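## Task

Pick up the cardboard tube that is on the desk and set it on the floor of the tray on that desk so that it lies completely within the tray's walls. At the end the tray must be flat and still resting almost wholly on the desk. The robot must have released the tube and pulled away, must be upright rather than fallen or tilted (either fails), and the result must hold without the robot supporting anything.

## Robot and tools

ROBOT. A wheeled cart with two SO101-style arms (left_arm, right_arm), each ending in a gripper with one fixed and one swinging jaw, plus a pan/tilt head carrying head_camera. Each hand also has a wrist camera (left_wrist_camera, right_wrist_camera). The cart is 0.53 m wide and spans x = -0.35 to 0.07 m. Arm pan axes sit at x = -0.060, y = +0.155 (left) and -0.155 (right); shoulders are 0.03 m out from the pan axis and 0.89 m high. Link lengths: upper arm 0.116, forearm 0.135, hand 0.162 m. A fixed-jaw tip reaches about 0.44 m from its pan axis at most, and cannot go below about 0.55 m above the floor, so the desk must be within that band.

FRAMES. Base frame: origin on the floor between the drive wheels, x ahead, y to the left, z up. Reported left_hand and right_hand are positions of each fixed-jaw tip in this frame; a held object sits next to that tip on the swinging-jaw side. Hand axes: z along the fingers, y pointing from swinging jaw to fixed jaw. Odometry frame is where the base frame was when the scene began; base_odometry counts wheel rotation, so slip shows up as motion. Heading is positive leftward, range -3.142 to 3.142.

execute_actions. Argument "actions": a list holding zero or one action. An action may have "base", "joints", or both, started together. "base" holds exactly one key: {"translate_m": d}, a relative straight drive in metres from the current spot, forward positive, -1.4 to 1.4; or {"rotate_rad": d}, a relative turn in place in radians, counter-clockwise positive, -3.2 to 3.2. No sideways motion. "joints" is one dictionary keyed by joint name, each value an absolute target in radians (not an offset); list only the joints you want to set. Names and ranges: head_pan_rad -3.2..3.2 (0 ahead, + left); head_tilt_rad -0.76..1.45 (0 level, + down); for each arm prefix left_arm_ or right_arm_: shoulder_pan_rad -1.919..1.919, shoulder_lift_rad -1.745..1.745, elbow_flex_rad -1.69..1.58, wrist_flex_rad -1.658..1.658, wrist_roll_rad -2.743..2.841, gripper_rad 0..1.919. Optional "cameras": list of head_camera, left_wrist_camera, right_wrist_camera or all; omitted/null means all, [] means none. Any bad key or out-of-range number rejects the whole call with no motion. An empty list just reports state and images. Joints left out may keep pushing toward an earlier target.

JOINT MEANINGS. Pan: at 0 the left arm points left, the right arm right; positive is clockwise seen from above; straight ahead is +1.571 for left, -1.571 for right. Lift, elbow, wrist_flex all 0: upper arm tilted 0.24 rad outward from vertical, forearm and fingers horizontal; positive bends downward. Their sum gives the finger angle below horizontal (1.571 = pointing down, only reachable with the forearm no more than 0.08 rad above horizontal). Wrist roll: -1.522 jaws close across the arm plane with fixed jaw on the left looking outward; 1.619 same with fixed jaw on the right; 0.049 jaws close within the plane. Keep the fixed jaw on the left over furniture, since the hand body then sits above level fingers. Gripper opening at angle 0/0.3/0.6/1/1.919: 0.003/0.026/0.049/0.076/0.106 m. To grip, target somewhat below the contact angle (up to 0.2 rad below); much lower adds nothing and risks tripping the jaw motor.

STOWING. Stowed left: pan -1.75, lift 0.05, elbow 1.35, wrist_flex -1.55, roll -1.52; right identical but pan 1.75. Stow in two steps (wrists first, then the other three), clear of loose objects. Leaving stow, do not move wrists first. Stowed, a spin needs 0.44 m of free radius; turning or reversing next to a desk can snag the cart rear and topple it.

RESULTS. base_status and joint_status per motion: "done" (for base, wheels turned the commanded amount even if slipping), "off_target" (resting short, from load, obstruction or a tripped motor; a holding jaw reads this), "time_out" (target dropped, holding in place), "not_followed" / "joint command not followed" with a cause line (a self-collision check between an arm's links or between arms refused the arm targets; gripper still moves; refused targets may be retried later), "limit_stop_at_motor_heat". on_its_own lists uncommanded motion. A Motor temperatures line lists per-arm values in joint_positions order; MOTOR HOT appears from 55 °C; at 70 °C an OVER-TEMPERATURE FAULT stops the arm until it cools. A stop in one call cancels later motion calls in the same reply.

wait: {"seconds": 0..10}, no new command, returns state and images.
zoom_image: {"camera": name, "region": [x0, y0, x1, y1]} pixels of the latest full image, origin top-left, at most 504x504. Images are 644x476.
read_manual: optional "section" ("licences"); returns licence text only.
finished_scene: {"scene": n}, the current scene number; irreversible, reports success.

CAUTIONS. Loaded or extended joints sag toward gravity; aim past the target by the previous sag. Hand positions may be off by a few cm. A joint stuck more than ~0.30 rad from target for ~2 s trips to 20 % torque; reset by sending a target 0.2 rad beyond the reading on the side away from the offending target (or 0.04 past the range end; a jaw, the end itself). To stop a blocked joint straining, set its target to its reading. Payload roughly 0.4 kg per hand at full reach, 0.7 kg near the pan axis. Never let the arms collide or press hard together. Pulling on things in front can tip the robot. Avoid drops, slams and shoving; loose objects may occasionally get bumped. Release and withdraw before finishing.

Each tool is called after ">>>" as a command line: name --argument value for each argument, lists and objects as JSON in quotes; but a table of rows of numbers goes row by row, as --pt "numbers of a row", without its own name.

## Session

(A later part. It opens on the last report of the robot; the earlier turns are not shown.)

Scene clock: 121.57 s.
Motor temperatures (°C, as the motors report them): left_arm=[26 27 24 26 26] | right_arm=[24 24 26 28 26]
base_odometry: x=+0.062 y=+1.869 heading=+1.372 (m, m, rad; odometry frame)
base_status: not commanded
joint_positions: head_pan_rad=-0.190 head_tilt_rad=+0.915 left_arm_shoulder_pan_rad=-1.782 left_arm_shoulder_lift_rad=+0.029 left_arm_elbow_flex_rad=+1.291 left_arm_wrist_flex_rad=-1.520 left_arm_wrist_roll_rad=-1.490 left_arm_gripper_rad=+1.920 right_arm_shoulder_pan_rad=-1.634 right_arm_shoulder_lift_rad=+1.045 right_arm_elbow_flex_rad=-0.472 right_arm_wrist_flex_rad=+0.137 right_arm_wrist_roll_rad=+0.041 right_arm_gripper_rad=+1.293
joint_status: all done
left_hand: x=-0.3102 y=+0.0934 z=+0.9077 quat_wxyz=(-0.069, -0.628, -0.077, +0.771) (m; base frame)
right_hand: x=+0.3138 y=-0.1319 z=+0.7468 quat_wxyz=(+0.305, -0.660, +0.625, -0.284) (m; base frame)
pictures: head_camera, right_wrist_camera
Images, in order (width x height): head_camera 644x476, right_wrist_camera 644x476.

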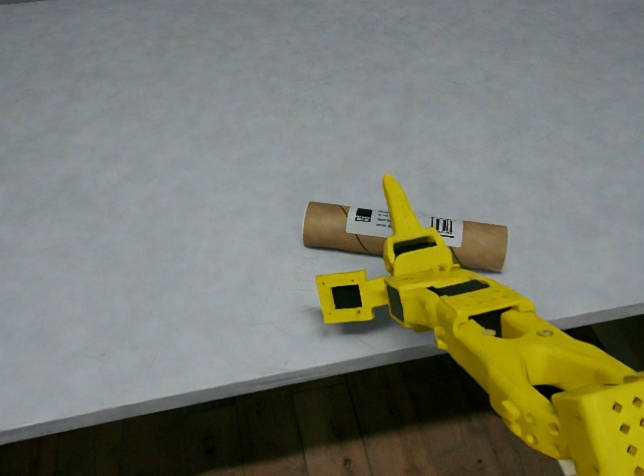

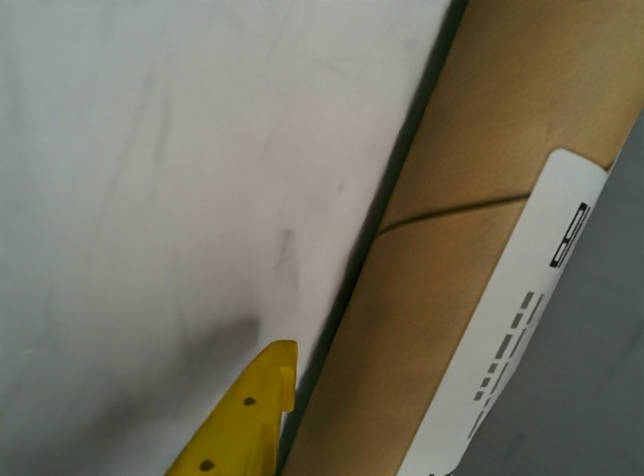

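>>> execute_actions --actions '[{"joints":{"right_arm_gripper_rad":0.2}}]' --cameras '["head_camera","right_wrist_camera"]'

Scene clock: 124.30 s.
Motor temperatures (°C, as the motors report them): left_arm=[26 27 24 26 26] | right_arm=[24 24 26 28 26]
base_odometry: x=+0.062 y=+1.869 heading=+1.372 (m, m, rad; odometry frame)
base_status: not commanded
joint_positions: head_pan_rad=-0.190 head_tilt_rad=+0.915 left_arm_shoulder_pan_rad=-1.782 left_arm_shoulder_lift_rad=+0.029 left_arm_elbow_flex_rad=+1.291 left_arm_wrist_flex_rad=-1.520 left_arm_wrist_roll_rad=-1.490 left_arm_gripper_rad=+1.920 right_arm_shoulder_pan_rad=-1.634 right_arm_shoulder_lift_rad=+1.045 right_arm_elbow_flex_rad=-0.472 right_arm_wrist_flex_rad=+0.137 right_arm_wrist_roll_rad=+0.041 right_arm_gripper_rad=+0.208
joint_status: all done
left_hand: x=-0.3102 y=+0.0934 z=+0.9077 quat_wxyz=(-0.069, -0.628, -0.077, +0.771) (m; base frame)
right_hand: x=+0.3138 y=-0.1319 z=+0.7468 quat_wxyz=(+0.305, -0.660, +0.625, -0.284) (m; base frame)
pictures: head_camera, right_wrist_camera
Images, in order (width x height): head_camera 644x476, right_wrist_camera 644x476.

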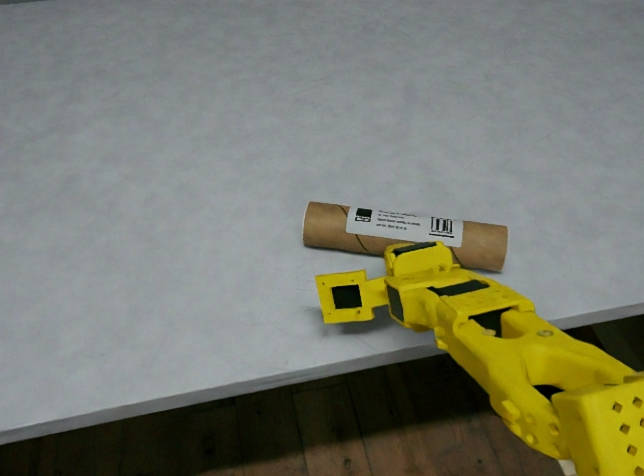

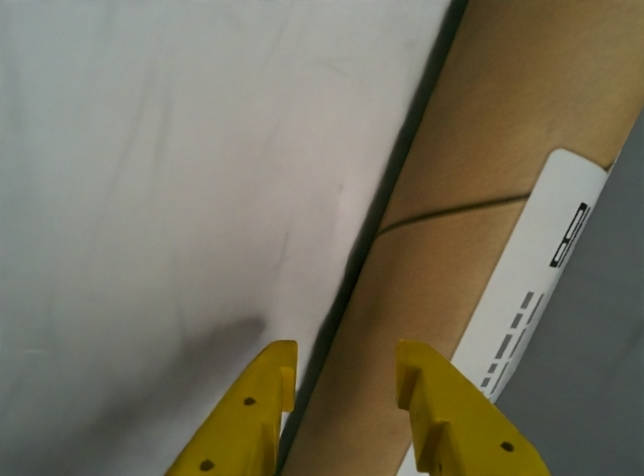

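>>> execute_actions --actions '[{"joints":{"right_arm_wrist_flex_rad":0.45}}]' --cameras '["head_camera","right_wrist_camera"]'

Scene clock: 130.10 s.
Motor temperatures (°C, as the motors report them): left_arm=[26 27 24 26 26] | right_arm=[24 24 26 28 26]
base_odometry: x=+0.062 y=+1.869 heading=+1.372 (m, m, rad; odometry frame)
base_status: not commanded
joint_positions: head_pan_rad=-0.190 head_tilt_rad=+0.915 left_arm_shoulder_pan_rad=-1.782 left_arm_shoulder_lift_rad=+0.029 left_arm_elbow_flex_rad=+1.291 left_arm_wrist_flex_rad=-1.520 left_arm_wrist_roll_rad=-1.490 left_arm_gripper_rad=+1.920 right_arm_shoulder_pan_rad=-1.634 right_arm_shoulder_lift_rad=+1.027 right_arm_elbow_flex_rad=-0.507 right_arm_wrist_flex_rad=+0.425 right_arm_wrist_roll_rad=+0.041 right_arm_gripper_rad=+0.207
joint_status: all done
left_hand: x=-0.3102 y=+0.0934 z=+0.9077 quat_wxyz=(-0.069, -0.628, -0.077, +0.771) (m; base frame)
right_hand: x=+0.2879 y=-0.1335 z=+0.7311 quat_wxyz=(+0.225, -0.691, +0.654, -0.210) (m; base frame)
pictures: head_camera, right_wrist_camera
Images, in order (width x height): head_camera 644x476, right_wrist_camera 644x476.

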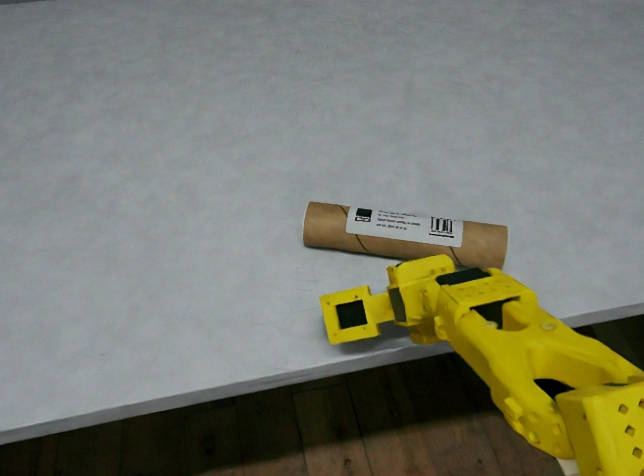

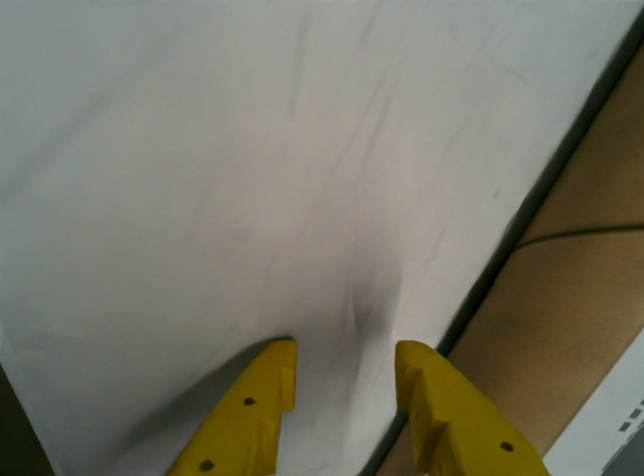

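>>> execute_actions --actions '[{"joints":{"right_arm_gripper_rad":1.3,"right_arm_wrist_flex_rad":0.1}}]' --cameras '[]'

>>> execute_actions --actions '[{"joints":{"right_arm_shoulder_lift_rad":1.28,"right_arm_elbow_flex_rad":-0.80,"right_arm_wrist_flex_rad":-0.04}}]' --cameras '["head_camera","right_wrist_camera"]'

Scene clock: 137.77 s.
Motor temperatures (°C, as the motors report them): left_arm=[26 27 24 26 26] | right_arm=[24 24 26 28 26]
base_odometry: x=+0.062 y=+1.869 heading=+1.372 (m, m, rad; odometry frame)
base_status: not commanded
joint_positions: head_pan_rad=-0.190 head_tilt_rad=+0.915 left_arm_shoulder_pan_rad=-1.782 left_arm_shoulder_lift_rad=+0.029 left_arm_elbow_flex_rad=+1.291 left_arm_wrist_flex_rad=-1.520 left_arm_wrist_roll_rad=-1.490 left_arm_gripper_rad=+1.920 right_arm_shoulder_pan_rad=-1.634 right_arm_shoulder_lift_rad=+1.045 right_arm_elbow_flex_rad=-0.507 right_arm_wrist_flex_rad=+0.118 right_arm_wrist_roll_rad=+0.041 right_arm_gripper_rad=+1.292
joint_status: all done
left_hand: x=-0.3102 y=+0.0934 z=+0.9077 quat_wxyz=(-0.069, -0.628, -0.077, +0.771) (m; base frame)
right_hand: x=+0.3219 y=-0.1314 z=+0.7573 quat_wxyz=(+0.323, -0.652, +0.617, -0.301) (m; base frame)
pictures: none
No camera images: the call's "cameras" was empty. Leave "cameras" out to get every camera's image.

Scene clock: 138.73 s.
Motor temperatures (°C, as the motors report them): left_arm=[26 27 24 26 26] | right_arm=[24 24 26 28 26]
base_odometry: x=+0.062 y=+1.869 heading=+1.372 (m, m, rad; odometry frame)
base_status: not commanded
joint_positions: head_pan_rad=-0.190 head_tilt_rad=+0.915 left_arm_shoulder_pan_rad=-1.782 left_arm_shoulder_lift_rad=+0.029 left_arm_elbow_flex_rad=+1.291 left_arm_wrist_flex_rad=-1.520 left_arm_wrist_roll_rad=-1.490 left_arm_gripper_rad=+1.920 right_arm_shoulder_pan_rad=-1.634 right_arm_shoulder_lift_rad=+1.308 right_arm_elbow_flex_rad=-0.760 right_arm_wrist_flex_rad=-0.023 right_arm_wrist_roll_rad=+0.041 right_arm_gripper_rad=+1.293
joint_status: all done
left_hand: x=-0.3102 y=+0.0934 z=+0.9077 quat_wxyz=(-0.069, -0.628, -0.077, +0.771) (m; base frame)
right_hand: x=+0.3385 y=-0.1303 z=+0.7432 quat_wxyz=(+0.365, -0.629, +0.595, -0.341) (m; base frame)
pictures: head_camera, right_wrist_camera
Images, in order (width x height): head_camera 644x476, right_wrist_camera 644x476.

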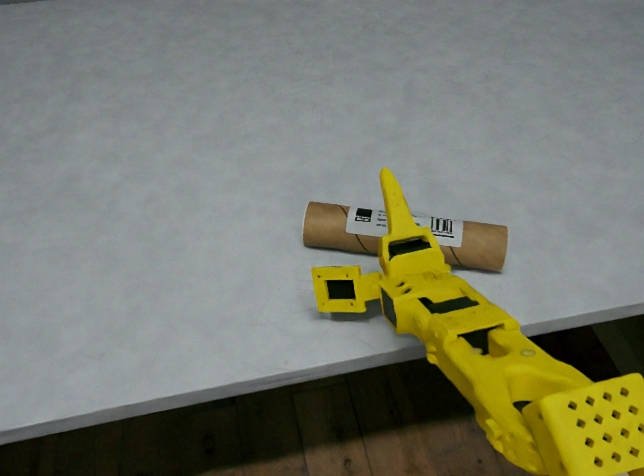

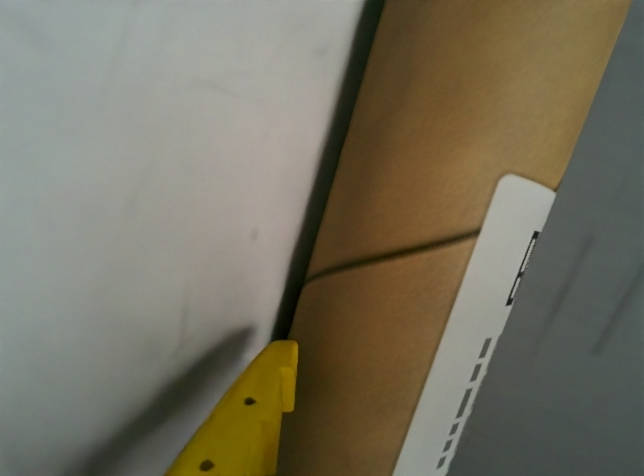

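>>> execute_actions --actions '[{"joints":{"right_arm_gripper_rad":0.2}}]' --cameras '["head_camera","right_wrist_camera"]'

Scene clock: 141.13 s.
Motor temperatures (°C, as the motors report them): left_arm=[26 27 24 26 26] | right_arm=[24 24 26 28 26]
base_odometry: x=+0.062 y=+1.869 heading=+1.372 (m, m, rad; odometry frame)
base_status: not commanded
joint_positions: head_pan_rad=-0.190 head_tilt_rad=+0.915 left_arm_shoulder_pan_rad=-1.782 left_arm_shoulder_lift_rad=+0.029 left_arm_elbow_flex_rad=+1.291 left_arm_wrist_flex_rad=-1.520 left_arm_wrist_roll_rad=-1.490 left_arm_gripper_rad=+1.920 right_arm_shoulder_pan_rad=-1.635 right_arm_shoulder_lift_rad=+1.308 right_arm_elbow_flex_rad=-0.768 right_arm_wrist_flex_rad=-0.027 right_arm_wrist_roll_rad=+0.041 right_arm_gripper_rad=+0.207
joint_status: all done
left_hand: x=-0.3102 y=+0.0934 z=+0.9077 quat_wxyz=(-0.069, -0.628, -0.077, +0.771) (m; base frame)
right_hand: x=+0.3400 y=-0.1296 z=+0.7458 quat_wxyz=(+0.370, -0.628, +0.593, -0.344) (m; base frame)
pictures: head_camera, right_wrist_camera
Images, in order (width x height): head_camera 644x476, right_wrist_camera 644x476.

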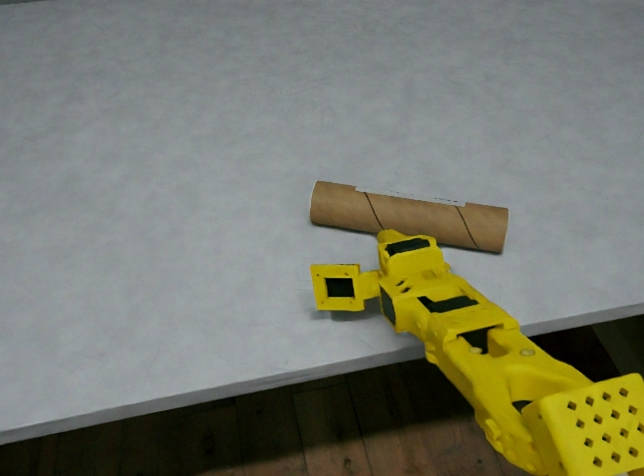

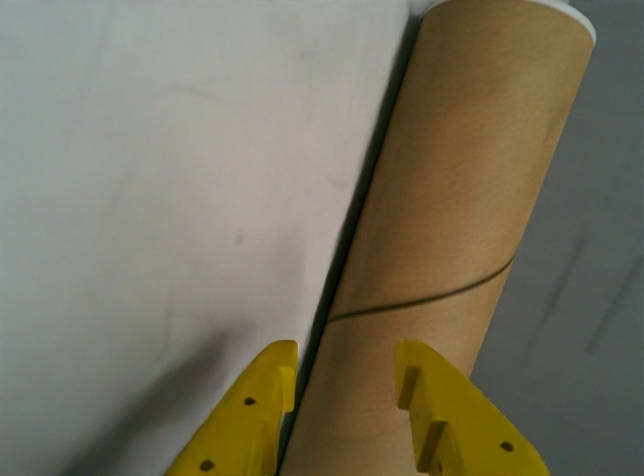

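>>> execute_actions --actions '[{"base":{"translate_m":0.10},"joints":{"right_arm_shoulder_lift_rad":0.7,"right_arm_gripper_rad":1.3}}]' --cameras '["head_camera"]'

Scene clock: 147.27 s.
Motor temperatures (°C, as the motors report them): left_arm=[26 27 24 26 26] | right_arm=[24 24 26 28 26]
base_odometry: x=+0.082 y=+1.963 heading=+1.361 (m, m, rad; odometry frame)
base_status: translate_m time_out (by the wheels' count: +0.096 of +0.100)
joint_positions: head_pan_rad=-0.190 head_tilt_rad=+0.915 left_arm_shoulder_pan_rad=-1.782 left_arm_shoulder_lift_rad=+0.029 left_arm_elbow_flex_rad=+1.291 left_arm_wrist_flex_rad=-1.520 left_arm_wrist_roll_rad=-1.490 left_arm_gripper_rad=+1.920 right_arm_shoulder_pan_rad=-1.635 right_arm_shoulder_lift_rad=+0.765 right_arm_elbow_flex_rad=-0.768 right_arm_wrist_flex_rad=-0.027 right_arm_wrist_roll_rad=+0.041 right_arm_gripper_rad=+1.293
joint_status: all done
left_hand: x=-0.3102 y=+0.0934 z=+0.9077 quat_wxyz=(-0.069, -0.628, -0.077, +0.771) (m; base frame)
right_hand: x=+0.3633 y=-0.1281 z=+0.9585 quat_wxyz=(+0.525, -0.506, +0.478, -0.489) (m; base frame)
pictures: head_camera
Images, in order (width x height): head_camera 644x476.

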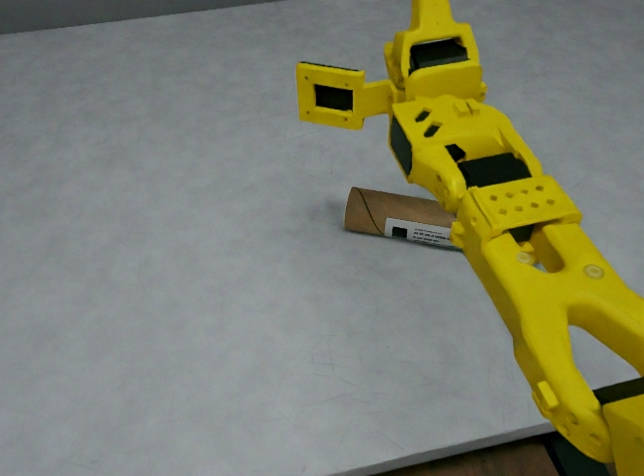

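>>> execute_actions --actions '[{"joints":{"right_arm_shoulder_pan_rad":-1.1,"head_pan_rad":0,"head_tilt_rad":0.8}}]' --cameras '["head_camera"]'

Scene clock: 150.67 s.
Motor temperatures (°C, as the motors report them): left_arm=[26 27 24 26 26] | right_arm=[24 24 26 28 26]
base_odometry: x=+0.082 y=+1.963 heading=+1.361 (m, m, rad; odometry frame)
base_status: not commanded
joint_positions: head_pan_rad=-0.010 head_tilt_rad=+0.815 left_arm_shoulder_pan_rad=-1.782 left_arm_shoulder_lift_rad=+0.029 left_arm_elbow_flex_rad=+1.291 left_arm_wrist_flex_rad=-1.520 left_arm_wrist_roll_rad=-1.490 left_arm_gripper_rad=+1.920 right_arm_shoulder_pan_rad=-1.104 right_arm_shoulder_lift_rad=+0.765 right_arm_elbow_flex_rad=-0.768 right_arm_wrist_flex_rad=-0.027 right_arm_wrist_roll_rad=+0.041 right_arm_gripper_rad=+1.293
joint_status: all done
left_hand: x=-0.3102 y=+0.0934 z=+0.9077 quat_wxyz=(-0.069, -0.628, -0.077, +0.771) (m; base frame)
right_hand: x=+0.3186 y=-0.3461 z=+0.9585 quat_wxyz=(+0.379, -0.363, +0.594, -0.610) (m; base frame)
pictures: head_camera
Images, in order (width x height): head_camera 644x476.

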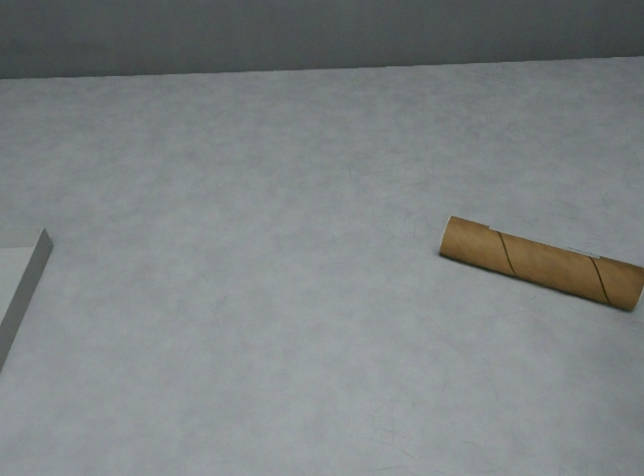

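>>> execute_actions --actions '[{"base":{"translate_m":0.06},"joints":{"head_tilt_rad":1.2}}]' --cameras '["head_camera"]'

Scene clock: 162.23 s.
Motor temperatures (°C, as the motors report them): left_arm=[26 27 24 26 26] | right_arm=[24 24 26 28 26]
base_odometry: x=+0.094 y=+2.020 heading=+1.353 (m, m, rad; odometry frame)
base_status: done
joint_positions: head_pan_rad=-0.010 head_tilt_rad=+1.195 left_arm_shoulder_pan_rad=-1.782 left_arm_shoulder_lift_rad=+0.029 left_arm_elbow_flex_rad=+1.291 left_arm_wrist_flex_rad=-1.520 left_arm_wrist_roll_rad=-1.490 left_arm_gripper_rad=+1.920 right_arm_shoulder_pan_rad=-1.104 right_arm_shoulder_lift_rad=+0.763 right_arm_elbow_flex_rad=-0.768 right_arm_wrist_flex_rad=-0.027 right_arm_wrist_roll_rad=+0.041 right_arm_gripper_rad=+1.293
joint_status: all done
left_hand: x=-0.3102 y=+0.0934 z=+0.9077 quat_wxyz=(-0.069, -0.628, -0.077, +0.771) (m; base frame)
right_hand: x=+0.3186 y=-0.3460 z=+0.9591 quat_wxyz=(+0.379, -0.363, +0.594, -0.610) (m; base frame)
pictures: head_camera
Images, in order (width x height): head_camera 644x476.

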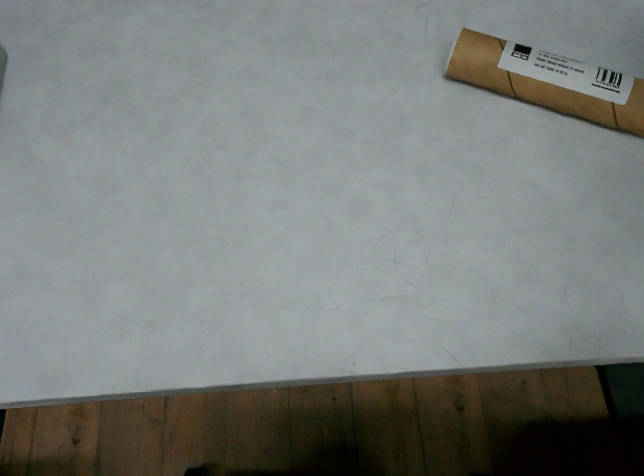

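>>> execute_actions --actions '[{"joints":{"right_arm_shoulder_pan_rad":-1.48,"right_arm_gripper_rad":0.1,"head_pan_rad":-0.25,"head_tilt_rad":0.95}}]' --cameras '[]'

>>> execute_actions --actions '[{"joints":{"right_arm_shoulder_lift_rad":1.04,"right_arm_elbow_flex_rad":-0.67,"right_arm_wrist_flex_rad":-0.04}}]' --cameras '["head_camera","right_wrist_camera"]'

Scene clock: 180.47 s.
Motor temperatures (°C, as the motors report them): left_arm=[26 27 24 26 26] | right_arm=[24 24 27 28 26]
base_odometry: x=+0.094 y=+2.020 heading=+1.353 (m, m, rad; odometry frame)
base_status: not commanded
joint_positions: head_pan_rad=-0.240 head_tilt_rad=+0.965 left_arm_shoulder_pan_rad=-1.782 left_arm_shoulder_lift_rad=+0.029 left_arm_elbow_flex_rad=+1.291 left_arm_wrist_flex_rad=-1.520 left_arm_wrist_roll_rad=-1.490 left_arm_gripper_rad=+1.920 right_arm_shoulder_pan_rad=-1.474 right_arm_shoulder_lift_rad=+0.763 right_arm_elbow_flex_rad=-0.768 right_arm_wrist_flex_rad=-0.027 right_arm_wrist_roll_rad=+0.041 right_arm_gripper_rad=+0.108
joint_status: all done
left_hand: x=-0.3102 y=+0.0934 z=+0.9077 quat_wxyz=(-0.069, -0.628, -0.077, +0.771) (m; base frame)
right_hand: x=+0.3620 y=-0.1963 z=+0.9591 quat_wxyz=(+0.485, -0.466, +0.517, -0.530) (m; base frame)
pictures: none
No camera images: the call's "cameras" was empty. Leave "cameras" out to get every camera's image.

Scene clock: 181.40 s.
Motor temperatures (°C, as the motors report them): left_arm=[26 27 24 26 26] | right_arm=[24 24 27 28 26]
base_odometry: x=+0.094 y=+2.020 heading=+1.353 (m, m, rad; odometry frame)
base_status: not commanded
joint_positions: head_pan_rad=-0.240 head_tilt_rad=+0.965 left_arm_shoulder_pan_rad=-1.782 left_arm_shoulder_lift_rad=+0.029 left_arm_elbow_flex_rad=+1.291 left_arm_wrist_flex_rad=-1.520 left_arm_wrist_roll_rad=-1.490 left_arm_gripper_rad=+1.920 right_arm_shoulder_pan_rad=-1.474 right_arm_shoulder_lift_rad=+1.068 right_arm_elbow_flex_rad=-0.665 right_arm_wrist_flex_rad=-0.027 right_arm_wrist_roll_rad=+0.041 right_arm_gripper_rad=+0.107
joint_status: all done
left_hand: x=-0.3102 y=+0.0934 z=+0.9077 quat_wxyz=(-0.069, -0.628, -0.077, +0.771) (m; base frame)
right_hand: x=+0.3531 y=-0.1955 z=+0.8093 quat_wxyz=(+0.380, -0.553, +0.614, -0.415) (m; base frame)
pictures: head_camera, right_wrist_camera
Images, in order (width x height): head_camera 644x476, right_wrist_camera 644x476.

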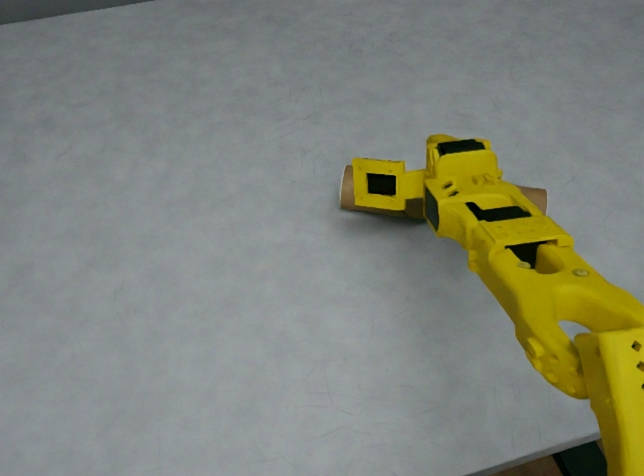

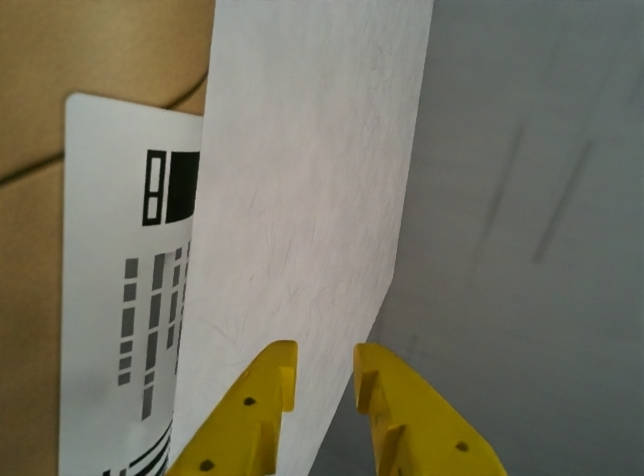

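>>> execute_actions --actions '[{"joints":{"right_arm_wrist_flex_rad":0.35}}]' --cameras '["head_camera","right_wrist_camera"]'

Scene clock: 184.80 s.
Motor temperatures (°C, as the motors report them): left_arm=[26 27 24 26 26] | right_arm=[24 24 27 28 26]
base_odometry: x=+0.094 y=+2.020 heading=+1.353 (m, m, rad; odometry frame)
base_status: not commanded
joint_positions: head_pan_rad=-0.240 head_tilt_rad=+0.965 left_arm_shoulder_pan_rad=-1.782 left_arm_shoulder_lift_rad=+0.029 left_arm_elbow_flex_rad=+1.291 left_arm_wrist_flex_rad=-1.520 left_arm_wrist_roll_rad=-1.490 left_arm_gripper_rad=+1.920 right_arm_shoulder_pan_rad=-1.474 right_arm_shoulder_lift_rad=+1.068 right_arm_elbow_flex_rad=-0.665 right_arm_wrist_flex_rad=+0.344 right_arm_wrist_roll_rad=+0.041 right_arm_gripper_rad=+0.107
joint_status: all done
left_hand: x=-0.3102 y=+0.0934 z=+0.9077 quat_wxyz=(-0.069, -0.628, -0.077, +0.771) (m; base frame)
right_hand: x=+0.3193 y=-0.1922 z=+0.7607 quat_wxyz=(+0.270, -0.613, +0.681, -0.295) (m; base frame)
pictures: head_camera, right_wrist_camera
Images, in order (width x height): head_camera 644x476, right_wrist_camera 644x476.

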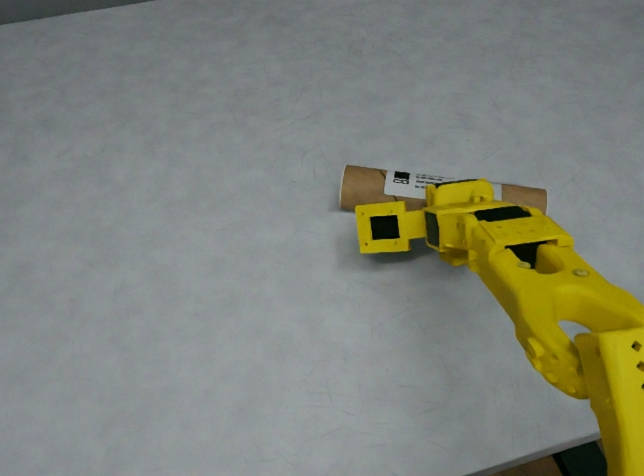

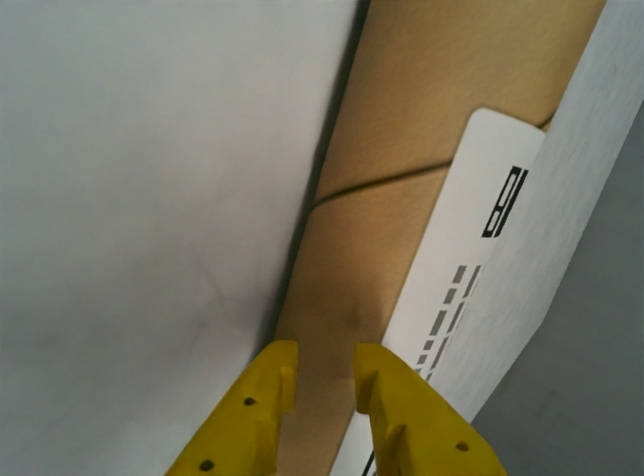

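>>> execute_actions --actions '[{"joints":{"right_arm_gripper_rad":1.0}}]' --cameras '[]'

>>> execute_actions --actions '[{"joints":{"right_arm_shoulder_lift_rad":1.33,"right_arm_elbow_flex_rad":-1.07,"right_arm_wrist_flex_rad":0.43}}]' --cameras '["head_camera","right_wrist_camera"]'

Scene clock: 192.47 s.
Motor temperatures (°C, as the motors report them): left_arm=[26 27 24 26 26] | right_arm=[24 24 27 28 26]
base_odometry: x=+0.094 y=+2.020 heading=+1.353 (m, m, rad; odometry frame)
base_status: not commanded
joint_positions: head_pan_rad=-0.240 head_tilt_rad=+0.965 left_arm_shoulder_pan_rad=-1.782 left_arm_shoulder_lift_rad=+0.029 left_arm_elbow_flex_rad=+1.291 left_arm_wrist_flex_rad=-1.520 left_arm_wrist_roll_rad=-1.490 left_arm_gripper_rad=+1.920 right_arm_shoulder_pan_rad=-1.474 right_arm_shoulder_lift_rad=+1.068 right_arm_elbow_flex_rad=-0.665 right_arm_wrist_flex_rad=+0.344 right_arm_wrist_roll_rad=+0.041 right_arm_gripper_rad=+0.992
joint_status: all done
left_hand: x=-0.3102 y=+0.0934 z=+0.9077 quat_wxyz=(-0.069, -0.628, -0.077, +0.771) (m; base frame)
right_hand: x=+0.3193 y=-0.1922 z=+0.7607 quat_wxyz=(+0.270, -0.613, +0.681, -0.295) (m; base frame)
pictures: none
No camera images: the call's "cameras" was empty. Leave "cameras" out to get every camera's image.

Scene clock: 193.53 s.
Motor temperatures (°C, as the motors report them): left_arm=[26 27 24 26 26] | right_arm=[24 24 27 28 26]
base_odometry: x=+0.094 y=+2.020 heading=+1.353 (m, m, rad; odometry frame)
base_status: not commanded
joint_positions: head_pan_rad=-0.240 head_tilt_rad=+0.965 left_arm_shoulder_pan_rad=-1.782 left_arm_shoulder_lift_rad=+0.029 left_arm_elbow_flex_rad=+1.291 left_arm_wrist_flex_rad=-1.520 left_arm_wrist_roll_rad=-1.490 left_arm_gripper_rad=+1.920 right_arm_shoulder_pan_rad=-1.474 right_arm_shoulder_lift_rad=+1.358 right_arm_elbow_flex_rad=-1.030 right_arm_wrist_flex_rad=+0.424 right_arm_wrist_roll_rad=+0.041 right_arm_gripper_rad=+0.993
joint_status: all done
left_hand: x=-0.3102 y=+0.0934 z=+0.9077 quat_wxyz=(-0.069, -0.628, -0.077, +0.771) (m; base frame)
right_hand: x=+0.3258 y=-0.1928 z=+0.7365 quat_wxyz=(+0.269, -0.614, +0.681, -0.294) (m; base frame)
pictures: head_camera, right_wrist_camera
Images, in order (width x height): head_camera 644x476, right_wrist_camera 644x476.

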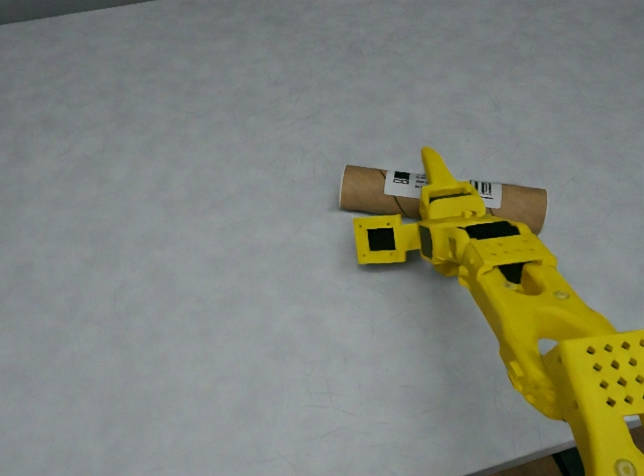

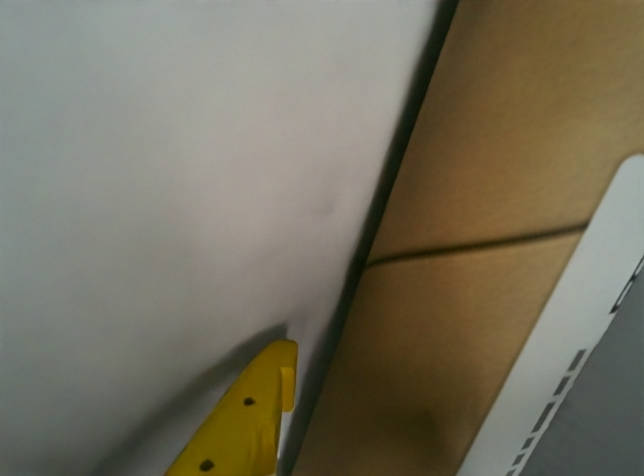

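Looks straddled now. Close.

>>> execute_actions --actions '[{"joints":{"right_arm_gripper_rad":0.2}}]' --cameras '["head_camera","right_wrist_camera"]'

Scene clock: 196.90 s.
Motor temperatures (°C, as the motors report them): left_arm=[26 27 24 26 26] | right_arm=[24 24 27 28 26]
base_odometry: x=+0.094 y=+2.020 heading=+1.353 (m, m, rad; odometry frame)
base_status: not commanded
joint_positions: head_pan_rad=-0.240 head_tilt_rad=+0.965 left_arm_shoulder_pan_rad=-1.782 left_arm_shoulder_lift_rad=+0.029 left_arm_elbow_flex_rad=+1.291 left_arm_wrist_flex_rad=-1.520 left_arm_wrist_roll_rad=-1.490 left_arm_gripper_rad=+1.920 right_arm_shoulder_pan_rad=-1.477 right_arm_shoulder_lift_rad=+1.345 right_arm_elbow_flex_rad=-1.063 right_arm_wrist_flex_rad=+0.424 right_arm_wrist_roll_rad=+0.041 right_arm_gripper_rad=+0.213
joint_status: all done
left_hand: x=-0.3102 y=+0.0934 z=+0.9077 quat_wxyz=(-0.069, -0.628, -0.077, +0.771) (m; base frame)
right_hand: x=+0.3327 y=-0.1923 z=+0.7493 quat_wxyz=(+0.283, -0.609, +0.674, -0.309) (m; base frame)
pictures: head_camera, right_wrist_camera
Images, in order (width x height): head_camera 644x476, right_wrist_camera 644x476.

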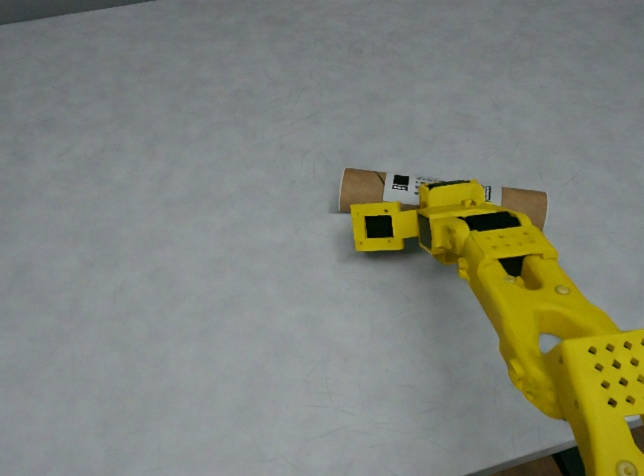

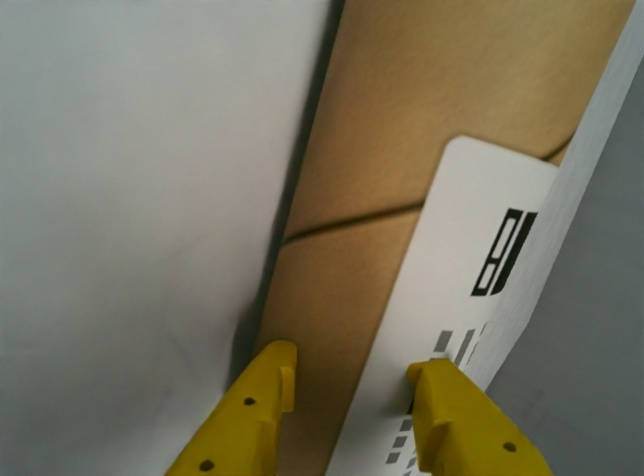

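>>> execute_actions --actions '[{"joints":{"right_arm_shoulder_lift_rad":1.04,"right_arm_elbow_flex_rad":-0.67,"right_arm_wrist_flex_rad":-0.04,"right_arm_gripper_rad":0.1}}]' --cameras '["head_camera","right_wrist_camera"]'

Scene clock: 204.27 s.
Motor temperatures (°C, as the motors report them): left_arm=[26 27 24 26 26] | right_arm=[24 24 27 28 26]
base_odometry: x=+0.094 y=+2.020 heading=+1.353 (m, m, rad; odometry frame)
base_status: not commanded
joint_positions: head_pan_rad=-0.240 head_tilt_rad=+0.965 left_arm_shoulder_pan_rad=-1.782 left_arm_shoulder_lift_rad=+0.029 left_arm_elbow_flex_rad=+1.291 left_arm_wrist_flex_rad=-1.520 left_arm_wrist_roll_rad=-1.490 left_arm_gripper_rad=+1.920 right_arm_shoulder_pan_rad=-1.477 right_arm_shoulder_lift_rad=+1.107 right_arm_elbow_flex_rad=-0.667 right_arm_wrist_flex_rad=-0.021 right_arm_wrist_roll_rad=+0.041 right_arm_gripper_rad=+0.107
joint_status: all done
left_hand: x=-0.3102 y=+0.0934 z=+0.9077 quat_wxyz=(-0.069, -0.628, -0.077, +0.771) (m; base frame)
right_hand: x=+0.3495 y=-0.1938 z=+0.7941 quat_wxyz=(+0.368, -0.562, +0.622, -0.401) (m; base frame)
pictures: head_camera, right_wrist_camera
Images, in order (width x height): head_camera 644x476, right_wrist_camera 644x476.

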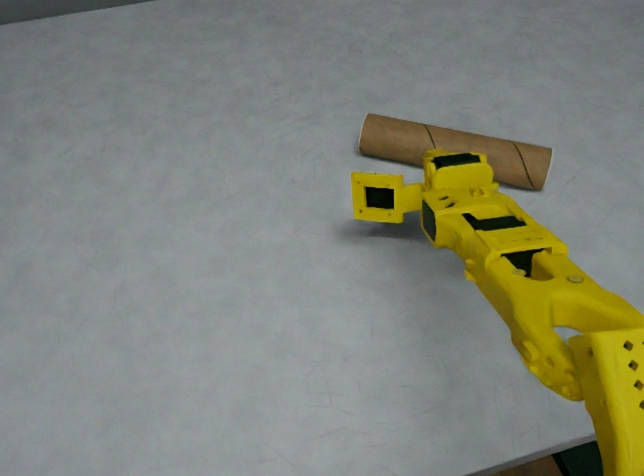

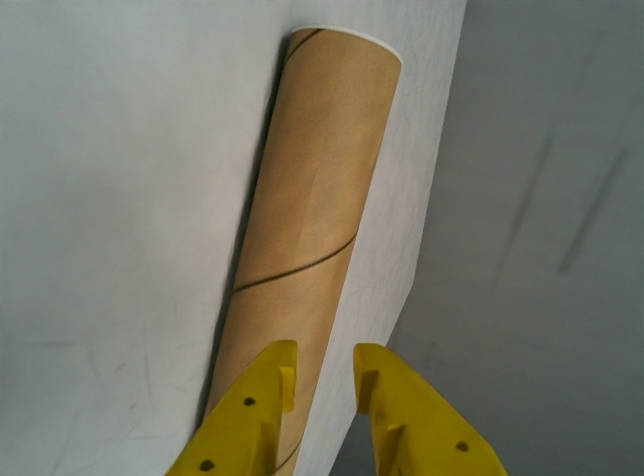

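>>> execute_actions --actions '[{"joints":{"right_arm_shoulder_lift_rad":0.6,"right_arm_shoulder_pan_rad":-0.9,"head_pan_rad":-0.25,"head_tilt_rad":0.8}}]' --cameras '["head_camera"]'

Scene clock: 212.80 s.
Motor temperatures (°C, as the motors report them): left_arm=[26 27 24 26 26] | right_arm=[24 24 27 28 26]
base_odometry: x=+0.094 y=+2.020 heading=+1.353 (m, m, rad; odometry frame)
base_status: not commanded
joint_positions: head_pan_rad=-0.240 head_tilt_rad=+0.815 left_arm_shoulder_pan_rad=-1.782 left_arm_shoulder_lift_rad=+0.029 left_arm_elbow_flex_rad=+1.291 left_arm_wrist_flex_rad=-1.520 left_arm_wrist_roll_rad=-1.490 left_arm_gripper_rad=+1.920 right_arm_shoulder_pan_rad=-0.906 right_arm_shoulder_lift_rad=+0.662 right_arm_elbow_flex_rad=-0.665 right_arm_wrist_flex_rad=-0.021 right_arm_wrist_roll_rad=+0.041 right_arm_gripper_rad=+0.107
joint_status: all done
left_hand: x=-0.3102 y=+0.0934 z=+0.9077 quat_wxyz=(-0.069, -0.628, -0.077, +0.771) (m; base frame)
right_hand: x=+0.2683 y=-0.4125 z=+0.9673 quat_wxyz=(+0.316, -0.304, +0.629, -0.642) (m; base frame)
pictures: head_camera
Images, in order (width x height): head_camera 644x476.

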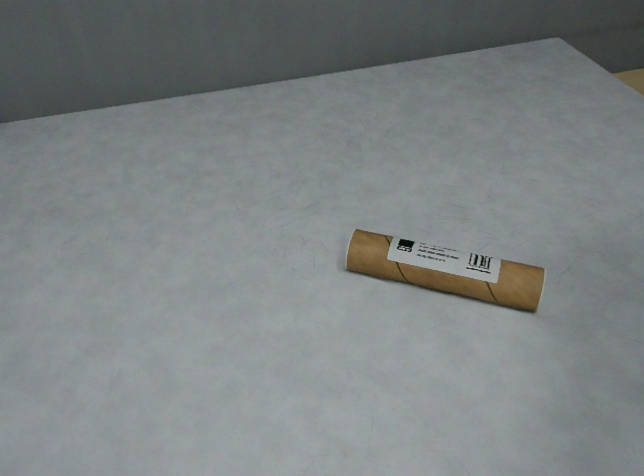

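>>> execute_actions --actions '[{"joints":{"right_arm_shoulder_pan_rad":-1.36}}]' --cameras '[]'

>>> execute_actions --actions '[{"joints":{"right_arm_shoulder_lift_rad":1.04,"head_tilt_rad":0.95}}]' --cameras '["head_camera","right_wrist_camera"]'

Scene clock: 221.97 s.
Motor temperatures (°C, as the motors report them): left_arm=[26 27 24 26 26] | right_arm=[24 24 27 28 26]
base_odometry: x=+0.094 y=+2.020 heading=+1.353 (m, m, rad; odometry frame)
base_status: not commanded
joint_positions: head_pan_rad=-0.240 head_tilt_rad=+0.815 left_arm_shoulder_pan_rad=-1.782 left_arm_shoulder_lift_rad=+0.029 left_arm_elbow_flex_rad=+1.291 left_arm_wrist_flex_rad=-1.520 left_arm_wrist_roll_rad=-1.490 left_arm_gripper_rad=+1.920 right_arm_shoulder_pan_rad=-1.354 right_arm_shoulder_lift_rad=+0.662 right_arm_elbow_flex_rad=-0.665 right_arm_wrist_flex_rad=-0.021 right_arm_wrist_roll_rad=+0.041 right_arm_gripper_rad=+0.107
joint_status: all done
left_hand: x=-0.3102 y=+0.0934 z=+0.9077 quat_wxyz=(-0.069, -0.628, -0.077, +0.771) (m; base frame)
right_hand: x=+0.3474 y=-0.2449 z=+0.9673 quat_wxyz=(+0.451, -0.436, +0.546, -0.556) (m; base frame)
pictures: none
No camera images: the call's "cameras" was empty. Leave "cameras" out to get every camera's image.

Scene clock: 223.00 s.
Motor temperatures (°C, as the motors report them): left_arm=[26 27 24 26 26] | right_arm=[24 24 27 28 26]
base_odometry: x=+0.094 y=+2.020 heading=+1.353 (m, m, rad; odometry frame)
base_status: not commanded
joint_positions: head_pan_rad=-0.240 head_tilt_rad=+0.945 left_arm_shoulder_pan_rad=-1.782 left_arm_shoulder_lift_rad=+0.029 left_arm_elbow_flex_rad=+1.291 left_arm_wrist_flex_rad=-1.520 left_arm_wrist_roll_rad=-1.490 left_arm_gripper_rad=+1.920 right_arm_shoulder_pan_rad=-1.354 right_arm_shoulder_lift_rad=+1.070 right_arm_elbow_flex_rad=-0.665 right_arm_wrist_flex_rad=-0.023 right_arm_wrist_roll_rad=+0.041 right_arm_gripper_rad=+0.107
joint_status: all done
left_hand: x=-0.3102 y=+0.0934 z=+0.9077 quat_wxyz=(-0.069, -0.628, -0.077, +0.771) (m; base frame)
right_hand: x=+0.3449 y=-0.2444 z=+0.8080 quat_wxyz=(+0.353, -0.517, +0.648, -0.435) (m; base frame)
pictures: head_camera, right_wrist_camera
Images, in order (width x height): head_camera 644x476, right_wrist_camera 644x476.

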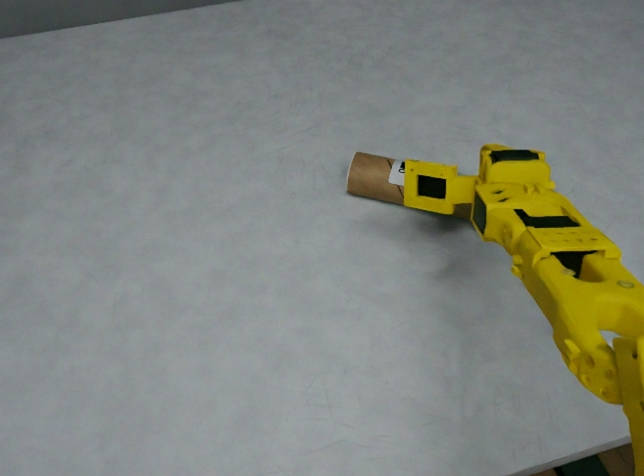

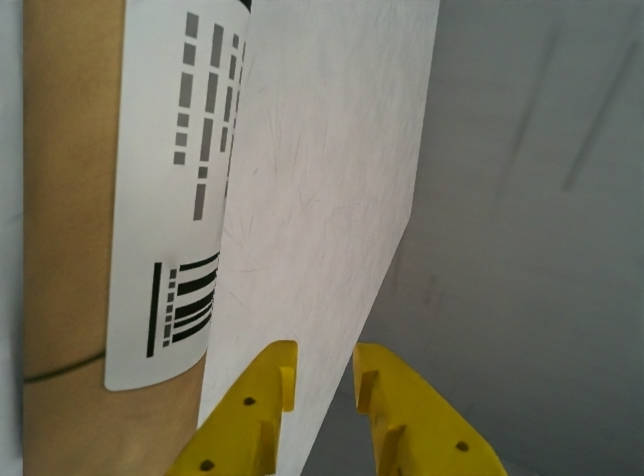

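>>> execute_actions --actions '[{"joints":{"right_arm_shoulder_lift_rad":1.14}}]' --cameras '["head_camera","right_wrist_camera"]'

Scene clock: 225.70 s.
Motor temperatures (°C, as the motors report them): left_arm=[26 27 24 26 26] | right_arm=[24 24 27 28 26]
base_odometry: x=+0.094 y=+2.020 heading=+1.353 (m, m, rad; odometry frame)
base_status: not commanded
joint_positions: head_pan_rad=-0.240 head_tilt_rad=+0.945 left_arm_shoulder_pan_rad=-1.782 left_arm_shoulder_lift_rad=+0.029 left_arm_elbow_flex_rad=+1.291 left_arm_wrist_flex_rad=-1.520 left_arm_wrist_roll_rad=-1.490 left_arm_gripper_rad=+1.920 right_arm_shoulder_pan_rad=-1.354 right_arm_shoulder_lift_rad=+1.167 right_arm_elbow_flex_rad=-0.665 right_arm_wrist_flex_rad=-0.023 right_arm_wrist_roll_rad=+0.041 right_arm_gripper_rad=+0.107
joint_status: all done
left_hand: x=-0.3102 y=+0.0934 z=+0.9077 quat_wxyz=(-0.069, -0.628, -0.077, +0.771) (m; base frame)
right_hand: x=+0.3351 y=-0.2422 z=+0.7713 quat_wxyz=(+0.327, -0.533, +0.668, -0.404) (m; base frame)
pictures: head_camera, right_wrist_camera
Images, in order (width x height): head_camera 644x476, right_wrist_camera 644x476.

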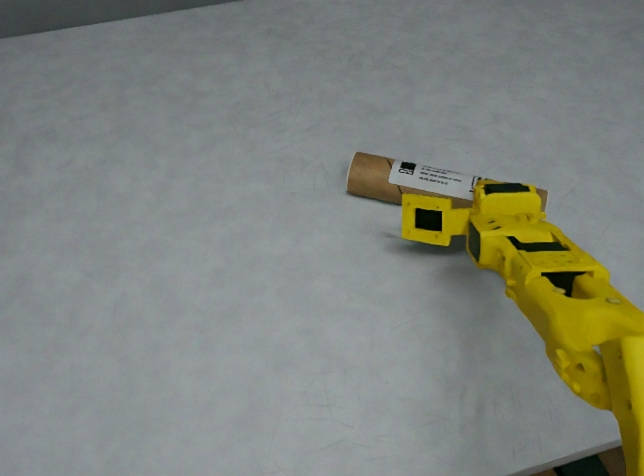

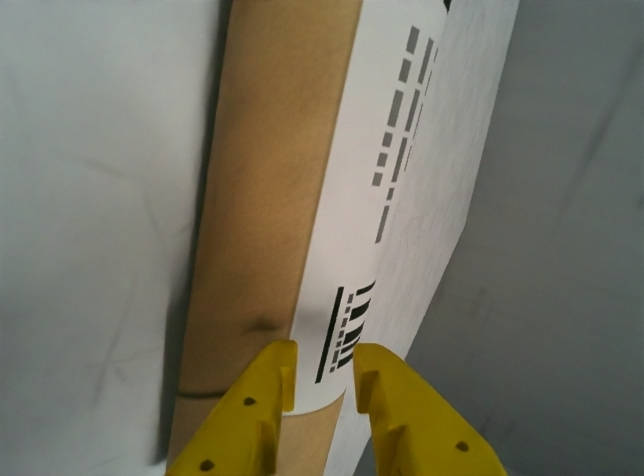

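>>> execute_actions --actions '[{"joints":{"right_arm_shoulder_lift_rad":1.20}}]' --cameras '["head_camera","right_wrist_camera"]'

Scene clock: 228.87 s.
Motor temperatures (°C, as the motors report them): left_arm=[26 27 24 26 26] | right_arm=[24 24 27 28 26]
base_odometry: x=+0.094 y=+2.020 heading=+1.353 (m, m, rad; odometry frame)
base_status: not commanded
joint_positions: head_pan_rad=-0.240 head_tilt_rad=+0.945 left_arm_shoulder_pan_rad=-1.782 left_arm_shoulder_lift_rad=+0.029 left_arm_elbow_flex_rad=+1.291 left_arm_wrist_flex_rad=-1.520 left_arm_wrist_roll_rad=-1.490 left_arm_gripper_rad=+1.920 right_arm_shoulder_pan_rad=-1.354 right_arm_shoulder_lift_rad=+1.228 right_arm_elbow_flex_rad=-0.665 right_arm_wrist_flex_rad=-0.023 right_arm_wrist_roll_rad=+0.041 right_arm_gripper_rad=+0.107
joint_status: all done
left_hand: x=-0.3102 y=+0.0934 z=+0.9077 quat_wxyz=(-0.069, -0.628, -0.077, +0.771) (m; base frame)
right_hand: x=+0.3270 y=-0.2405 z=+0.7486 quat_wxyz=(+0.310, -0.543, +0.680, -0.383) (m; base frame)
pictures: head_camera, right_wrist_camera
Images, in order (width x height): head_camera 644x476, right_wrist_camera 644x476.

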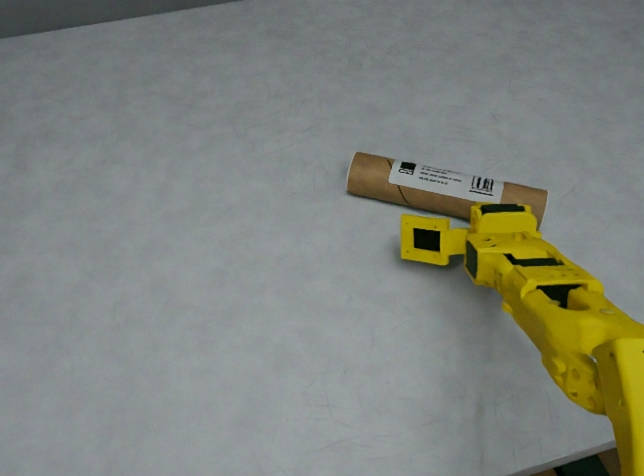

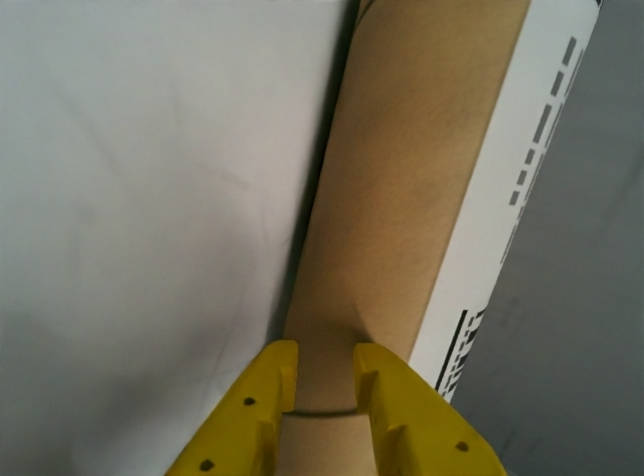

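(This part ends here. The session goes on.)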